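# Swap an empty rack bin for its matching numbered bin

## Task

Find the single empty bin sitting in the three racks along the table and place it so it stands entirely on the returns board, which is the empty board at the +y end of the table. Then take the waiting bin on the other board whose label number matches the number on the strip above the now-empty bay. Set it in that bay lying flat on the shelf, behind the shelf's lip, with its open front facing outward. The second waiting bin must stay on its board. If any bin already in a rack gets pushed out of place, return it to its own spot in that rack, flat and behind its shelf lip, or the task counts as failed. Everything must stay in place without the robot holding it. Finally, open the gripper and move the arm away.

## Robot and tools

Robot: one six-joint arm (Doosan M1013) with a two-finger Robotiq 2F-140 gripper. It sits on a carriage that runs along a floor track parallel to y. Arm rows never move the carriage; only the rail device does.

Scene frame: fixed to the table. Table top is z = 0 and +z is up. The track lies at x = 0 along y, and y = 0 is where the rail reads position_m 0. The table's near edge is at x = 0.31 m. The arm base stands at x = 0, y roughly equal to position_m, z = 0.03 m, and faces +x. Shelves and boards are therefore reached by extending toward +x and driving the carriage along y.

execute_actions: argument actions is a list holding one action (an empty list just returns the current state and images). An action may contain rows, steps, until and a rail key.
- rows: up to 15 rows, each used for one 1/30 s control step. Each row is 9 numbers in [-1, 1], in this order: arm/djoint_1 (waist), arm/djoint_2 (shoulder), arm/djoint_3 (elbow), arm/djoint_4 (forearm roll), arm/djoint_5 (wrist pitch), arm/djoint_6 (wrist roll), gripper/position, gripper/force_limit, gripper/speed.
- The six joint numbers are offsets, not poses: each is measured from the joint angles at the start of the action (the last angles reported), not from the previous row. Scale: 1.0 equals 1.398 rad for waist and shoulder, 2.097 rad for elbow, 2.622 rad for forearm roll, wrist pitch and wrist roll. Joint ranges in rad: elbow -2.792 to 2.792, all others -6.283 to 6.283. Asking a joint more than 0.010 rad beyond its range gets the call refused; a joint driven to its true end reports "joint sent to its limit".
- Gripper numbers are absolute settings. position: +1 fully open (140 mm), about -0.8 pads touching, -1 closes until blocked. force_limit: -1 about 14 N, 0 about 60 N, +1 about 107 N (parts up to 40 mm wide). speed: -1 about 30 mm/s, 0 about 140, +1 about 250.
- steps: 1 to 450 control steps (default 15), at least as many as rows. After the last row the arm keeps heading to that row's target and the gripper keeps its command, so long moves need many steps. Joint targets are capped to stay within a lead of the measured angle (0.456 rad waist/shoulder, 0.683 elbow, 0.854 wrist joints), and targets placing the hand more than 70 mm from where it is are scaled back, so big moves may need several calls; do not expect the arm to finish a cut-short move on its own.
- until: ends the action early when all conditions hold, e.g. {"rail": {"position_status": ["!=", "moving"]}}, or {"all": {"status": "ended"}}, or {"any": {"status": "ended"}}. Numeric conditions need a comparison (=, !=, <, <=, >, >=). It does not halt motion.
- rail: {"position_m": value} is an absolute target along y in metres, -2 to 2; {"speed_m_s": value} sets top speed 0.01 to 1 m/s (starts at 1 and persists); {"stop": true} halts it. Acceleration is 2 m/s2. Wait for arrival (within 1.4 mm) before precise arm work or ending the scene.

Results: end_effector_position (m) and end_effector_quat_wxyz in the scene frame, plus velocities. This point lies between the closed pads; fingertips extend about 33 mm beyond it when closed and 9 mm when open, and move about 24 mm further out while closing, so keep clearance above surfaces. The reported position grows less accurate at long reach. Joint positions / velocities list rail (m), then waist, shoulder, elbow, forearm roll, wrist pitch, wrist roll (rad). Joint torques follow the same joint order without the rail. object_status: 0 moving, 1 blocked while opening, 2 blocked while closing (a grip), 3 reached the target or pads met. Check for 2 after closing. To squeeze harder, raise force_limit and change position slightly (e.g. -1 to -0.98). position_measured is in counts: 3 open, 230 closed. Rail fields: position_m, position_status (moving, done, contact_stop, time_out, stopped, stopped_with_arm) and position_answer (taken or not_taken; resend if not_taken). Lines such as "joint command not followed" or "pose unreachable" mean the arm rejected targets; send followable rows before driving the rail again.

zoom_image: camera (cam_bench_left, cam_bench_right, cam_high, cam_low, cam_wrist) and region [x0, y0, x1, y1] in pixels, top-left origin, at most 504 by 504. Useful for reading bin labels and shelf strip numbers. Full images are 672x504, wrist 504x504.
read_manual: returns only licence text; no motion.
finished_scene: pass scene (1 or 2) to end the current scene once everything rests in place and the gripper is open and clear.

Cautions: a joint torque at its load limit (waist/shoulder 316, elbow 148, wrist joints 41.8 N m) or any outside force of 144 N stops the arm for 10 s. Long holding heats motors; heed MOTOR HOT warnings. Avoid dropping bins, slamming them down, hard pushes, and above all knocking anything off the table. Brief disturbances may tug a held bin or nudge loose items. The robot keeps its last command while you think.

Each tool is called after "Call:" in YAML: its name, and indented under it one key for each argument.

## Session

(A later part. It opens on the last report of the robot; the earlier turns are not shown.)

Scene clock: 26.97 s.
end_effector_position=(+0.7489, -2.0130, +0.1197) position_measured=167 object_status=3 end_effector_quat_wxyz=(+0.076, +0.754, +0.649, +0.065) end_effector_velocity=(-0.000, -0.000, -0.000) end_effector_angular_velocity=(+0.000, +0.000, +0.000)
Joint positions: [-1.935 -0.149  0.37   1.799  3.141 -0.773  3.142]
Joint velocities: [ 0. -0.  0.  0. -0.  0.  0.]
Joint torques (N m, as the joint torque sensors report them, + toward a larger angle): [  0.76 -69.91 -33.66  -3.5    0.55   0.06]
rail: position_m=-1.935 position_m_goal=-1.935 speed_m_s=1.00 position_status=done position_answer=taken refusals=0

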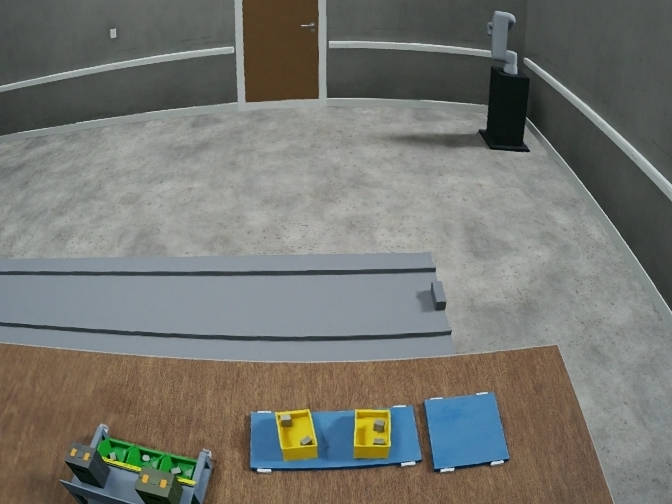

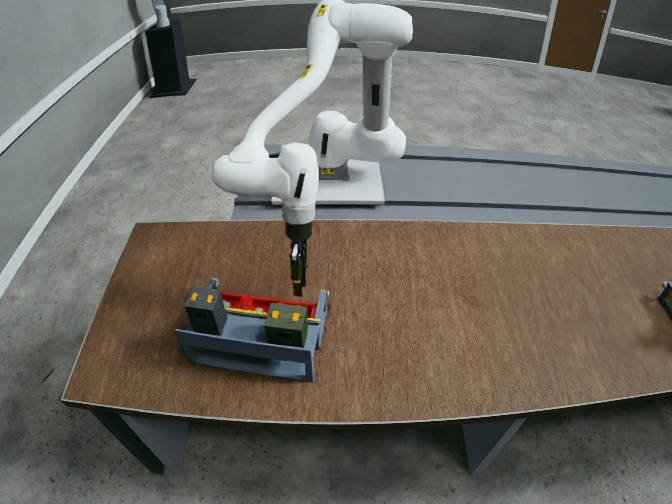

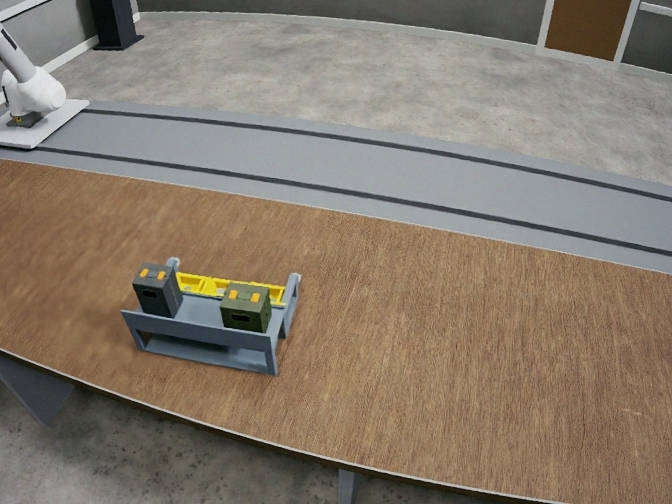

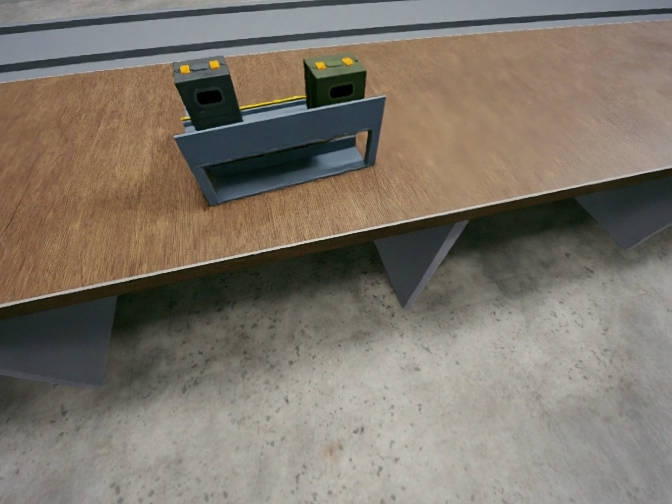

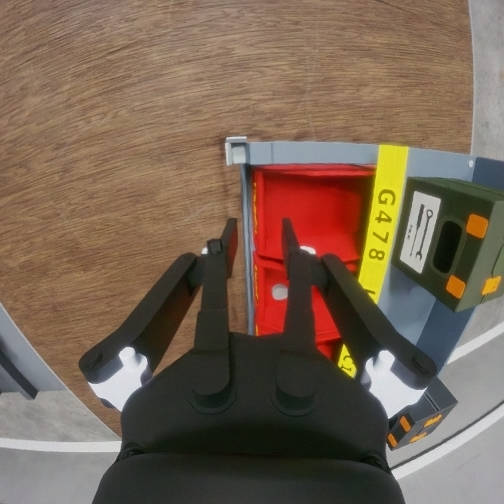

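Call:
execute_actions:
  actions:
    - {"rail":{"position_m":-1.927},"rows":[[0,0.0403,0.0065,0,0.0267,0,-0.3,0,0]],"steps":25}

Call:
execute_actions:
  actions:
    - {"rows":[[0,0,0,0,0,0,-1,0.3,-0.7]],"steps":30}

Call:
zoom_image:
  camera: "cam_wrist"
  region: [170,110,430,340]

Scene clock: 30.83 s.
end_effector_position=(+0.7579, -2.0063, +0.0747) position_measured=167 object_status=3 end_effector_quat_wxyz=(+0.076, +0.754, +0.649, +0.065) end_effector_velocity=(-0.000, -0.000, -0.000) end_effector_angular_velocity=(+0.000, +0.000, -0.000)
Joint positions: [-1.927 -0.149  0.427  1.812  3.141 -0.703  3.142]
Joint velocities: [ 0. -0.  0.  0.  0.  0. -0.]
Joint torques (N m, as the joint torque sensors report them, + toward a larger angle): [ -0.03 -73.75 -31.81  -3.23   0.53   0.14]
rail: position_m=-1.927 position_m_goal=-1.927 speed_m_s=1.00 position_status=done position_answer=taken refusals=0

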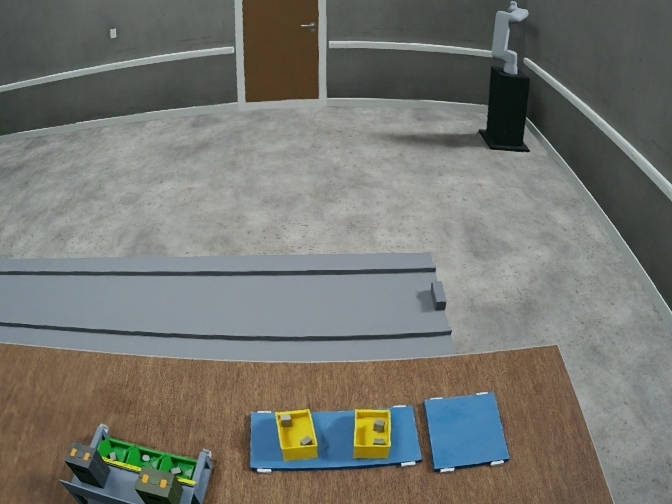

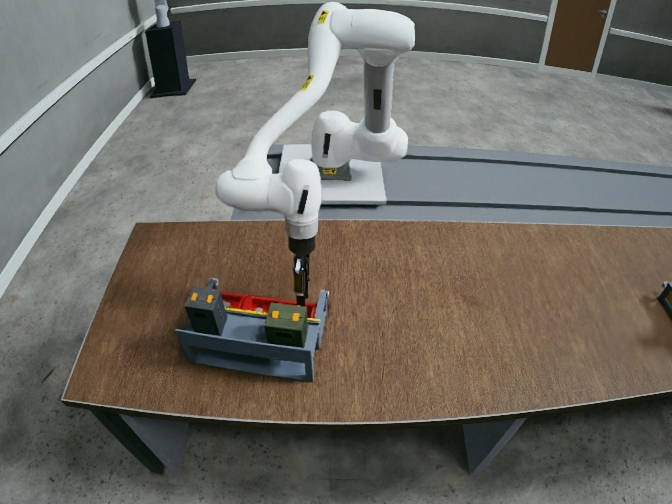

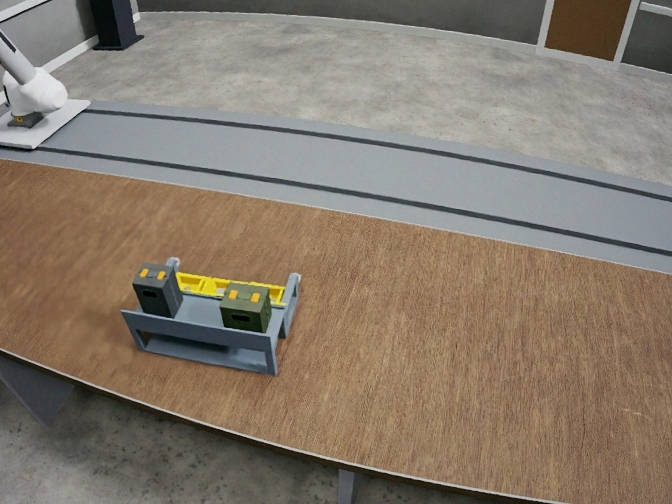

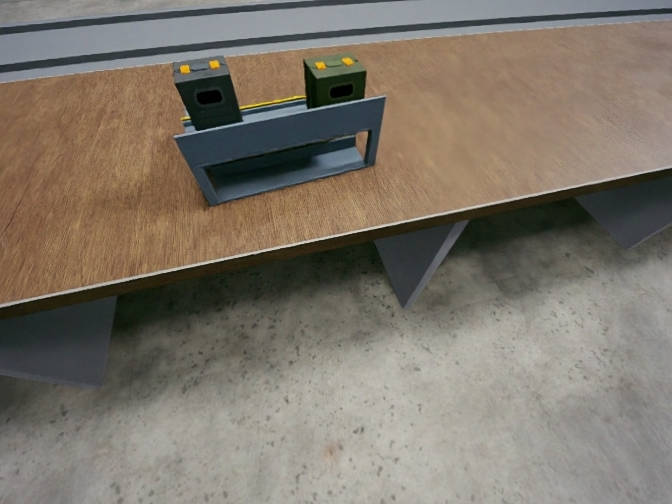

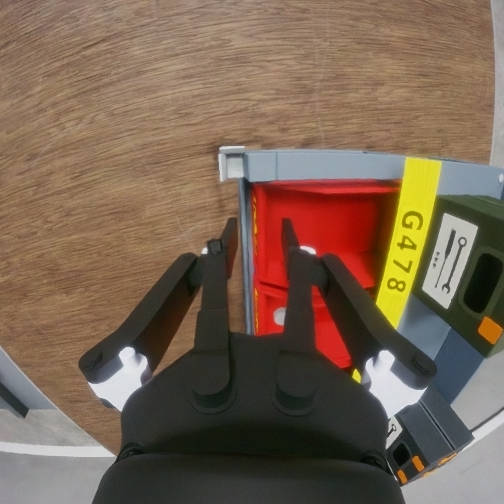

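Scene clock: 31.83 s.
end_effector_position=(+0.7580, -2.0063, +0.0749) position_measured=234 object_status=3 end_effector_quat_wxyz=(+0.076, +0.754, +0.649, +0.065) end_effector_velocity=(-0.000, +0.000, -0.001) end_effector_angular_velocity=(+0.000, +0.001, +0.000)
Joint positions: [-1.927 -0.149  0.426  1.812  3.141 -0.703  3.142]
Joint velocities: [ 0.     0.     0.001  0.    -0.     0.     0.   ]
Joint torques (N m, as the joint torque sensors report them, + toward a larger angle): [ 0.19  0.71  7.6  -3.59 -0.97  0.17]
rail: position_m=-1.927 position_m_goal=-1.927 speed_m_s=1.00 position_status=done position_answer=taken refusals=0

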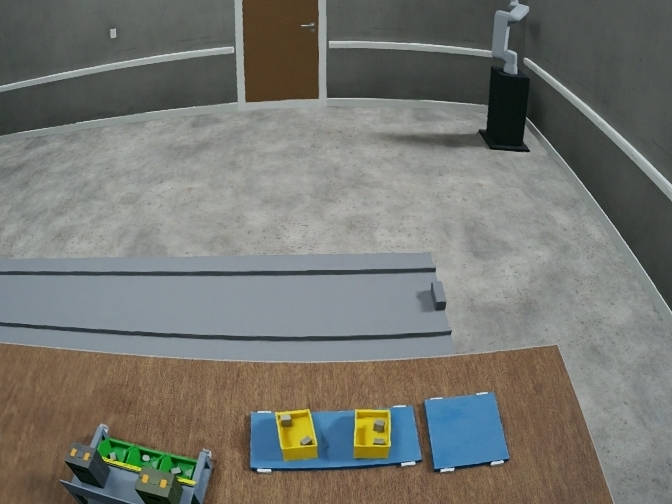

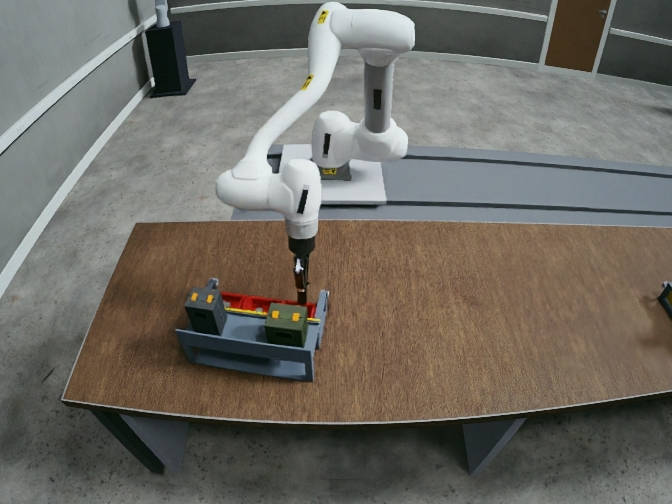

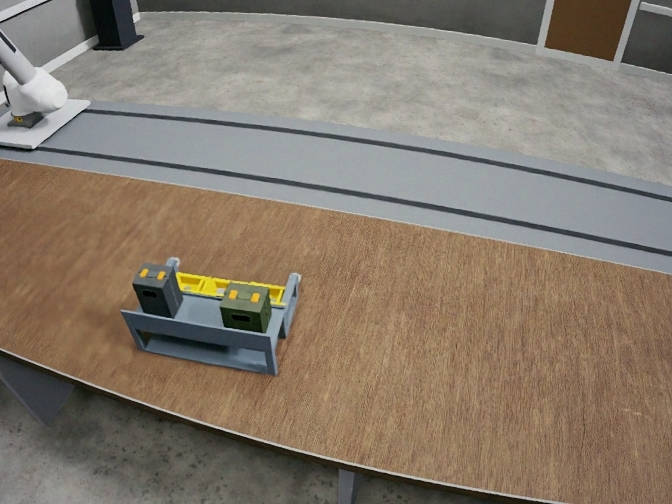

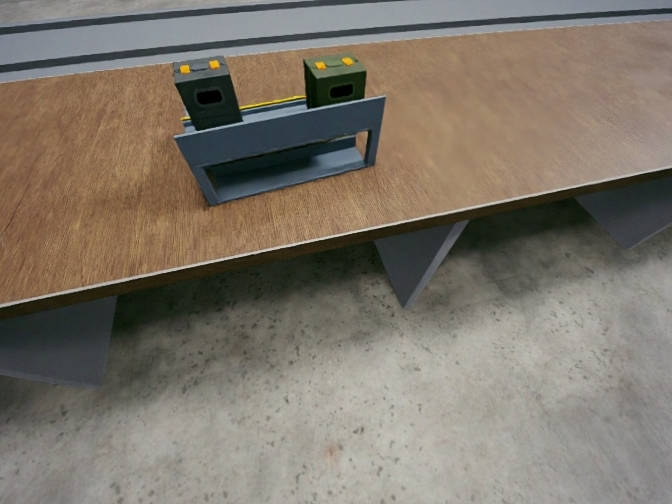

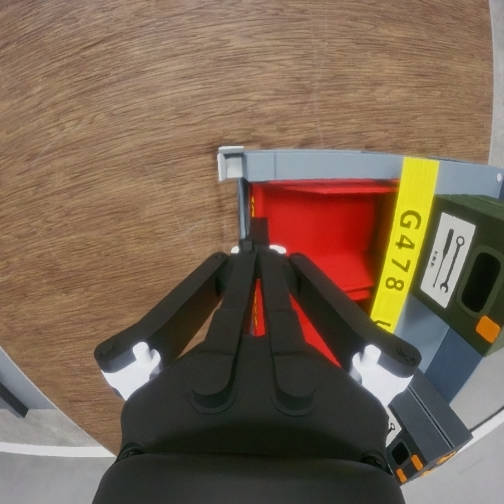

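Region (170, 110, 430, 340) of cam_wrist's 504x504 image, scaled by 1.938, with more detail than that image has; it fills the top 446 rows of this view, and the rest is white.

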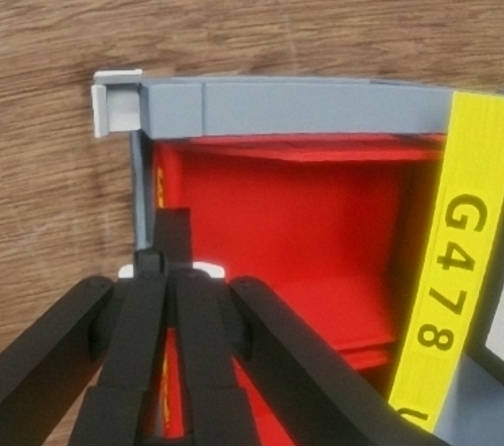

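Call:
execute_actions:
  actions:
    - {"rows":[[0,-0.002,0,0,0,0,-0.4,0,0]],"steps":15}

Call:
execute_actions:
  actions:
    - {"rail":{"position_m":-1.931},"rows":[[0,0.0323,-0.0138,0,-0.014,0,-0.4,0,0]],"steps":20}

Call:
execute_actions:
  actions:
    - {"rows":[[0,0,0,0,0,0,-1,0.3,-0.7]],"steps":25}

Call:
zoom_image:
  camera: "cam_wrist"
  region: [170,110,430,340]

Scene clock: 35.07 s.
end_effector_position=(+0.7583, -2.0064, +0.0770) position_measured=179 object_status=3 end_effector_quat_wxyz=(+0.077, +0.754, +0.649, +0.066) end_effector_velocity=(+0.000, +0.000, +0.001) end_effector_angular_velocity=(+0.001, -0.001, -0.001)
Joint positions: [-1.927 -0.149  0.424  1.812  3.141 -0.703  3.142]
Joint velocities: [ 0.    -0.    -0.001 -0.     0.001  0.    -0.   ]
Joint torques (N m, as the joint torque sensors report them, + toward a larger angle): [  1.3  -72.88 -32.48  -3.36   0.67   0.02]
rail: position_m=-1.927 position_m_goal=-1.927 speed_m_s=1.00 position_status=done position_answer=taken refusals=0

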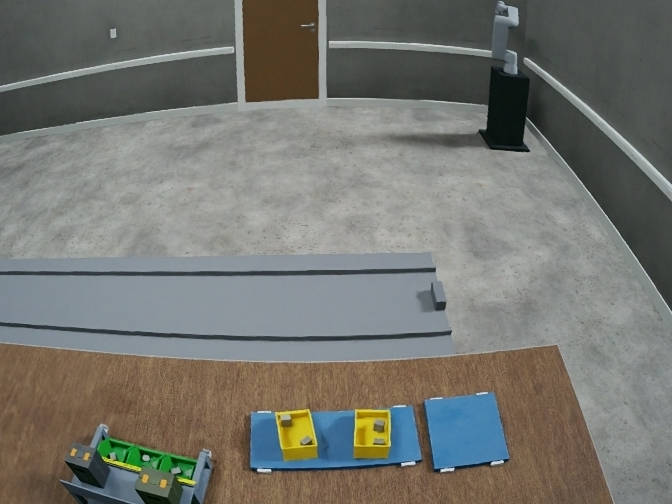

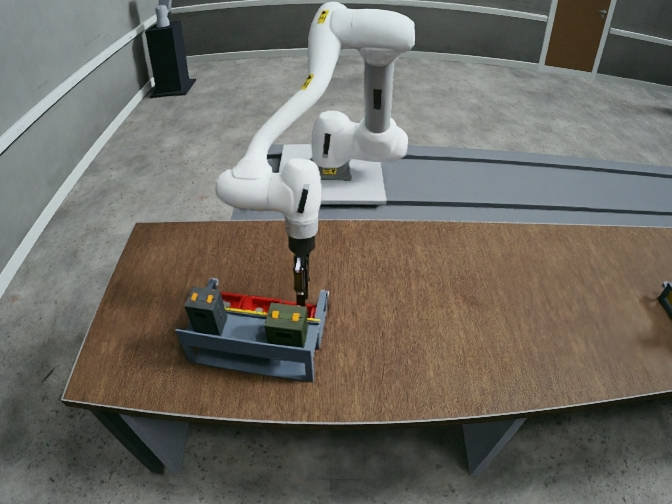

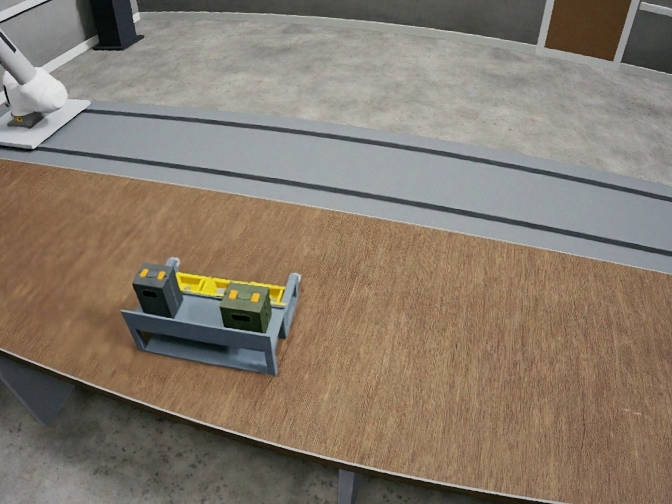

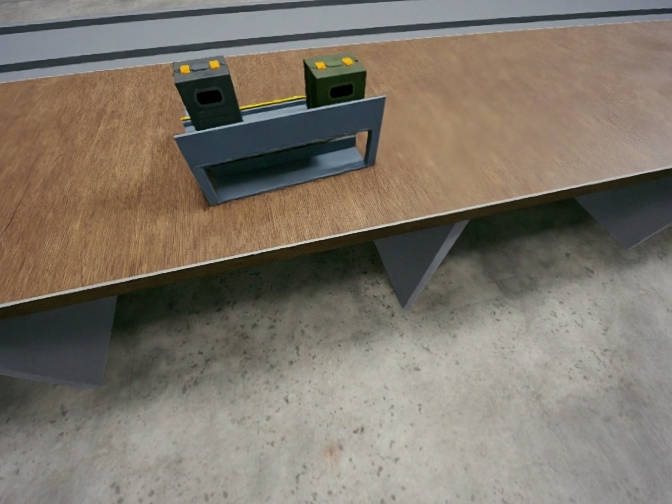

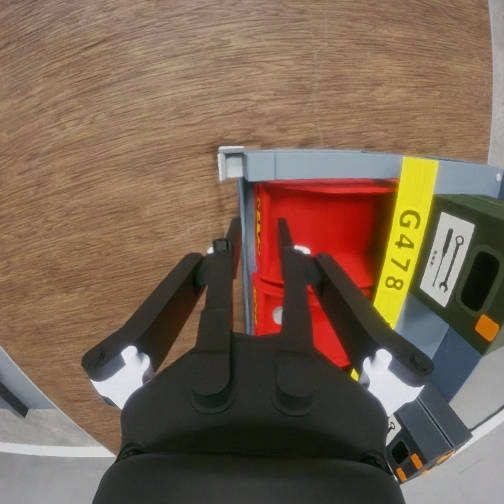

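Scene clock: 35.73 s.
end_effector_position=(+0.7605, -2.0110, +0.0547) position_measured=179 object_status=3 end_effector_quat_wxyz=(+0.057, +0.756, +0.651, +0.049) end_effector_velocity=(-0.000, +0.000, -0.000) end_effector_angular_velocity=(-0.000, +0.000, +0.000)
Joint positions: [-1.931 -0.149  0.469  1.783  3.141 -0.74   3.142]
Joint velocities: [ 0.  0.  0. -0. -0. -0. -0.]
Joint torques (N m, as the joint torque sensors report them, + toward a larger angle): [  0.77 -78.07 -31.69  -3.21   0.52   0.07]
rail: position_m=-1.931 position_m_goal=-1.931 speed_m_s=1.00 position_status=done position_answer=taken refusals=0

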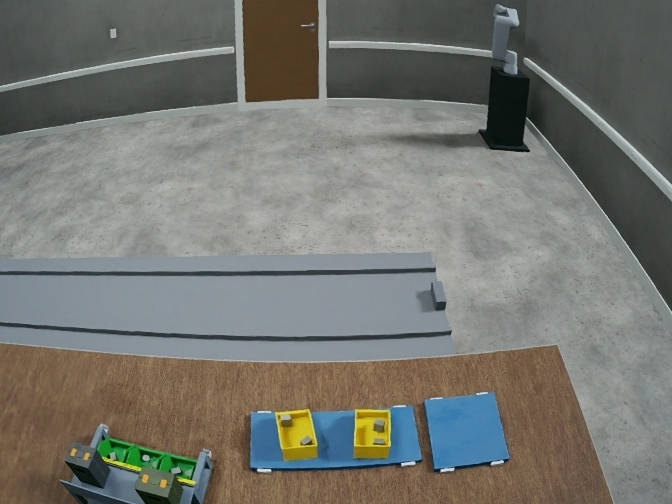

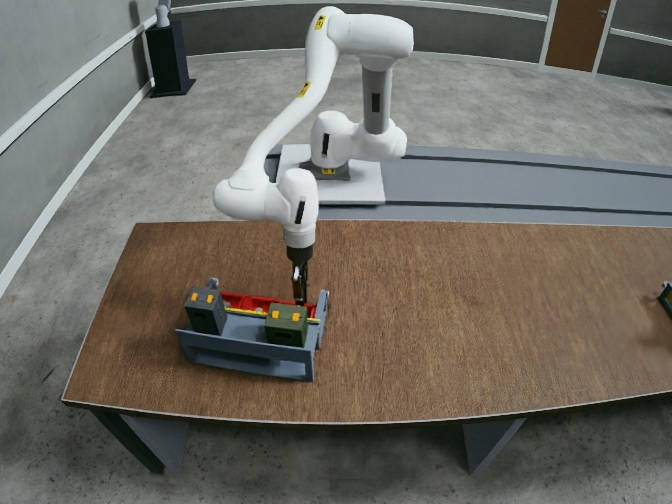

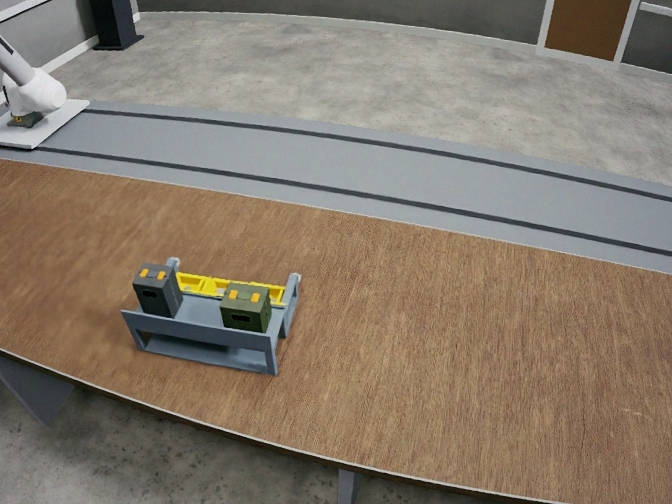

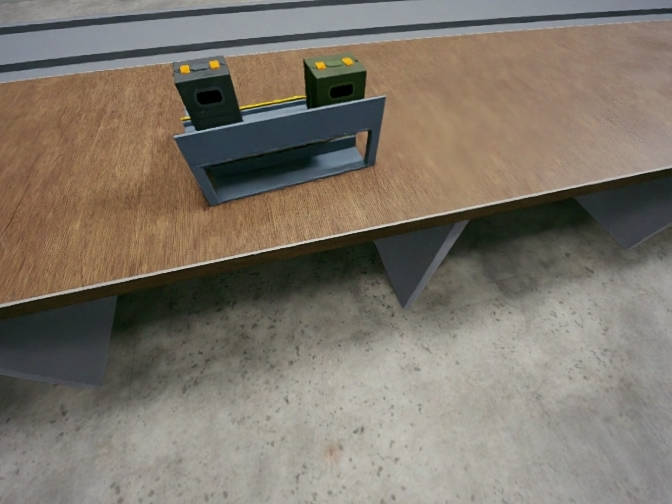

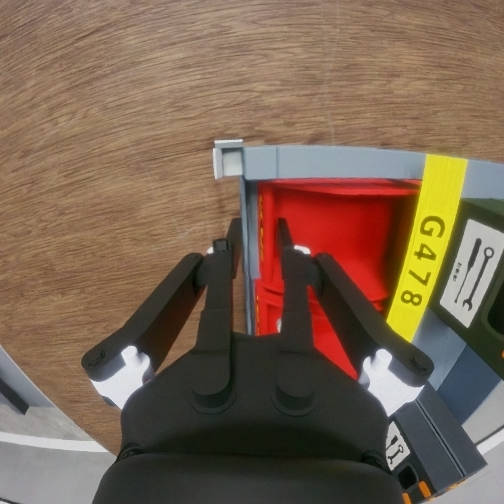

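Scene clock: 36.57 s.
end_effector_position=(+0.7606, -2.0109, +0.0547) position_measured=221 object_status=2 end_effector_quat_wxyz=(+0.057, +0.756, +0.651, +0.049) end_effector_velocity=(-0.000, +0.000, -0.000) end_effector_angular_velocity=(+0.000, +0.001, -0.000)
Joint positions: [-1.931 -0.149  0.469  1.783  3.14  -0.739  3.142]
Joint velocities: [ 0.     0.     0.     0.     0.    -0.001  0.   ]
Joint torques (N m, as the joint torque sensors report them, + toward a larger angle): [  0.71 -54.    -7.3   -3.25  -6.63   0.23]
rail: position_m=-1.931 position_m_goal=-1.931 speed_m_s=1.00 position_status=done position_answer=taken refusals=0

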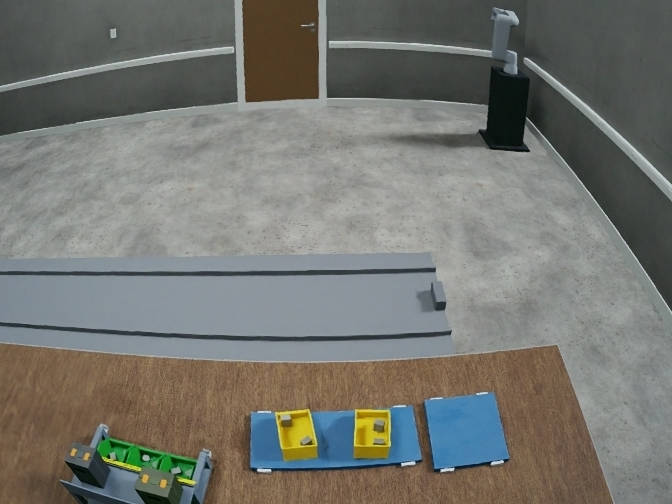

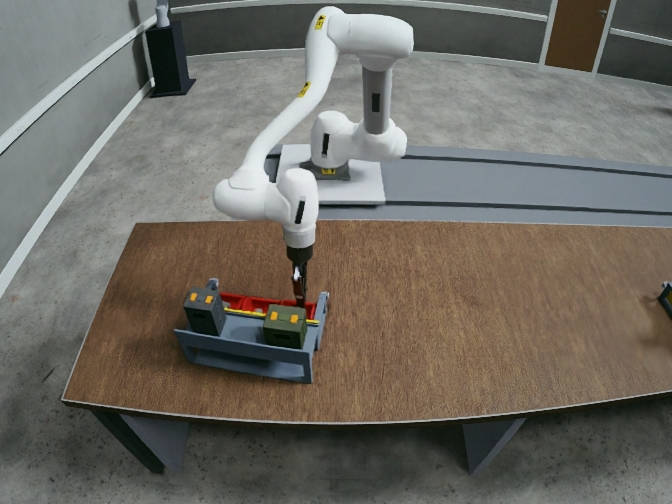

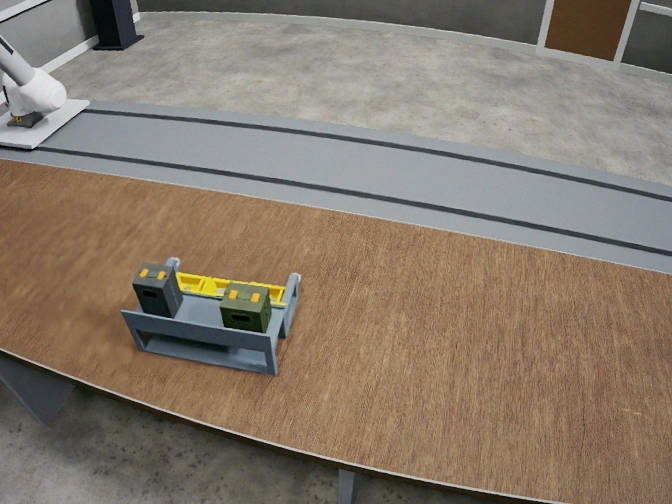

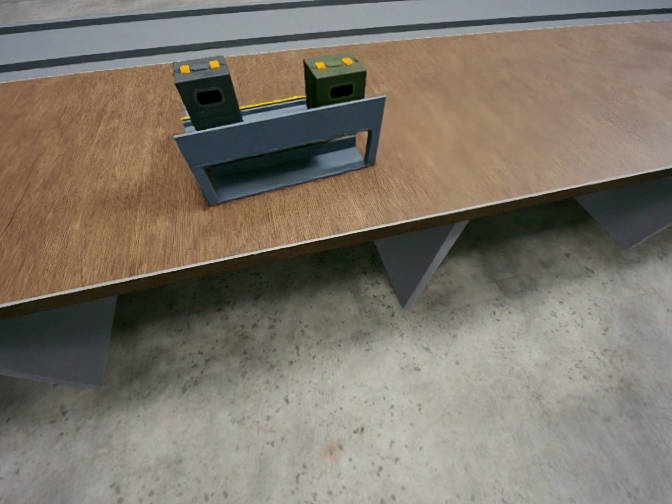

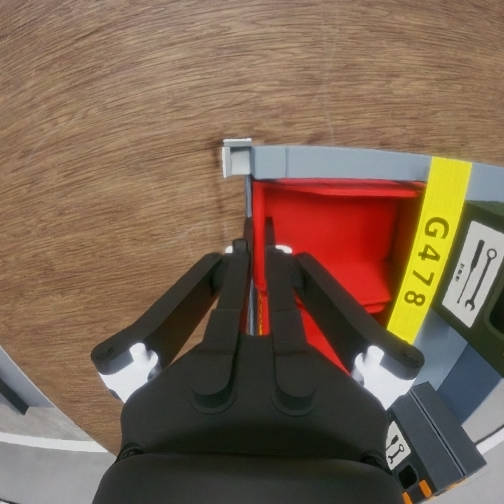

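Region (170, 110, 430, 340) of cam_wrist's 504x504 image, scaled by 1.938, with more detail than that image has; it fills the top 446 rows of this view, and the rest is white.

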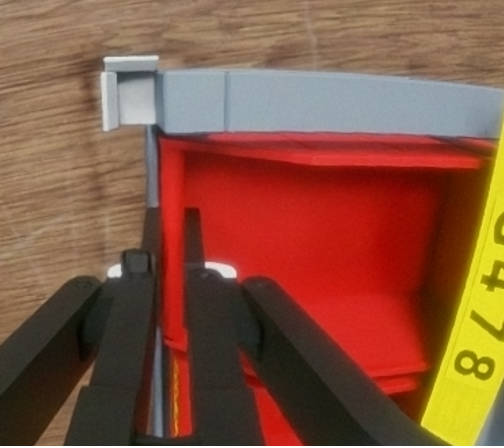

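Call:
execute_actions:
  actions:
    - {"rows":[[0,0.004,-0.012,0,-0.017,0,-0.98,0.6,-0.7],[0,0.008,-0.023,0,-0.033,0,-0.98,0.6,-0.7],[0,0.011,-0.034,0,-0.05,0,-0.98,0.6,-0.7],[0,0.015,-0.0458,0,-0.0667,0,-0.98,0.6,-0.7]],"steps":25}

Call:
zoom_image:
  camera: "cam_bench_right"
  region: [170,230,370,400]

Scene clock: 39.63 s.
end_effector_position=(+0.7643, -2.0116, +0.0790) position_measured=222 object_status=2 end_effector_quat_wxyz=(+0.019, +0.758, +0.652, +0.016) end_effector_velocity=(+0.000, -0.000, +0.000) end_effector_angular_velocity=(-0.000, +0.000, +0.000)
Joint positions: [-1.931 -0.149  0.49   1.687  3.141 -0.914  3.142]
Joint velocities: [ 0. -0.  0. -0. -0. -0.  0.]
Joint torques (N m, as the joint torque sensors report them, + toward a larger angle): [ -0.43 -81.56 -34.07  -3.48   0.34  -0.03]
rail: position_m=-1.931 position_m_goal=-1.931 speed_m_s=1.00 position_status=done position_answer=taken refusals=0

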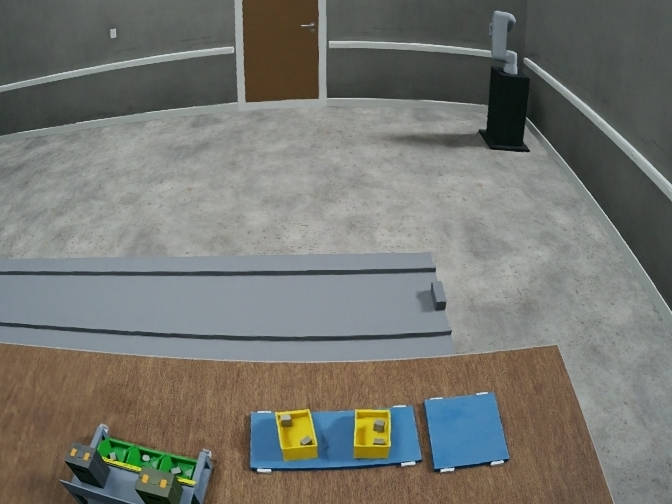

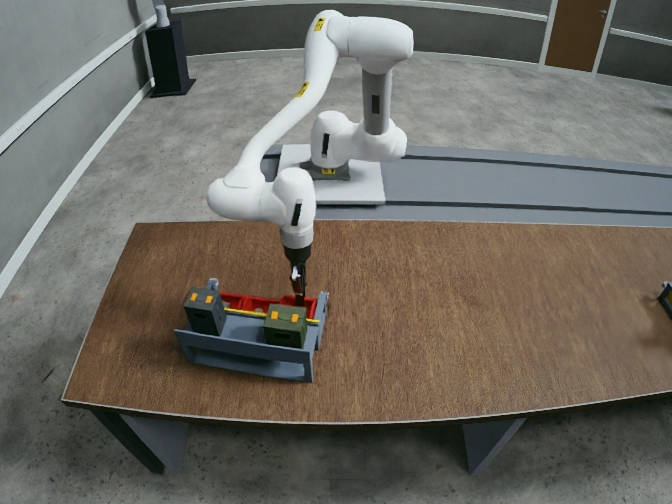

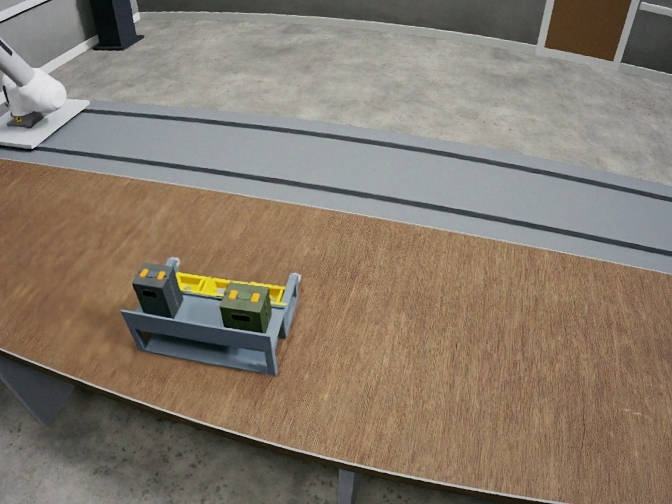

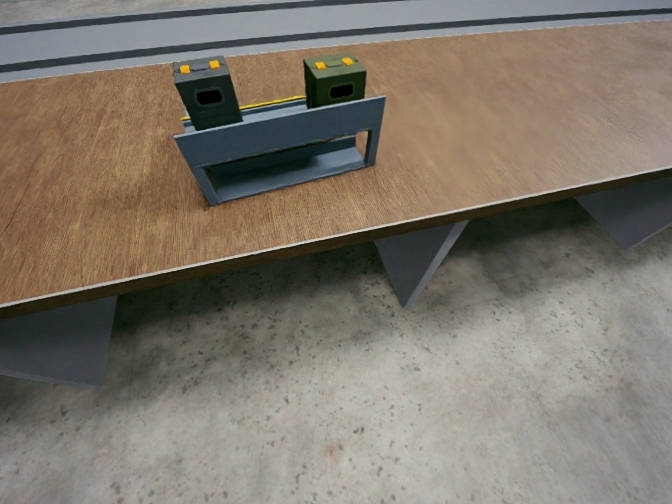

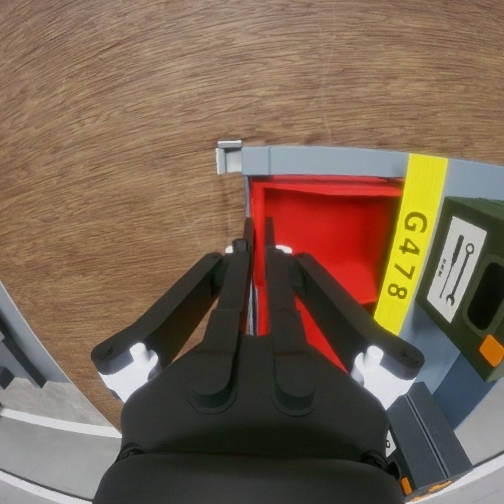

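Region (170, 230, 370, 400) of cam_bench_right's 672x504 image, scaled by 2.520, with more detail than that image has; it fills the top 428 rows of this view, and the rest is white.

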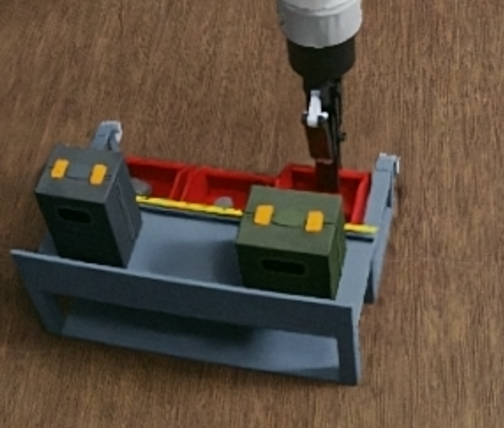

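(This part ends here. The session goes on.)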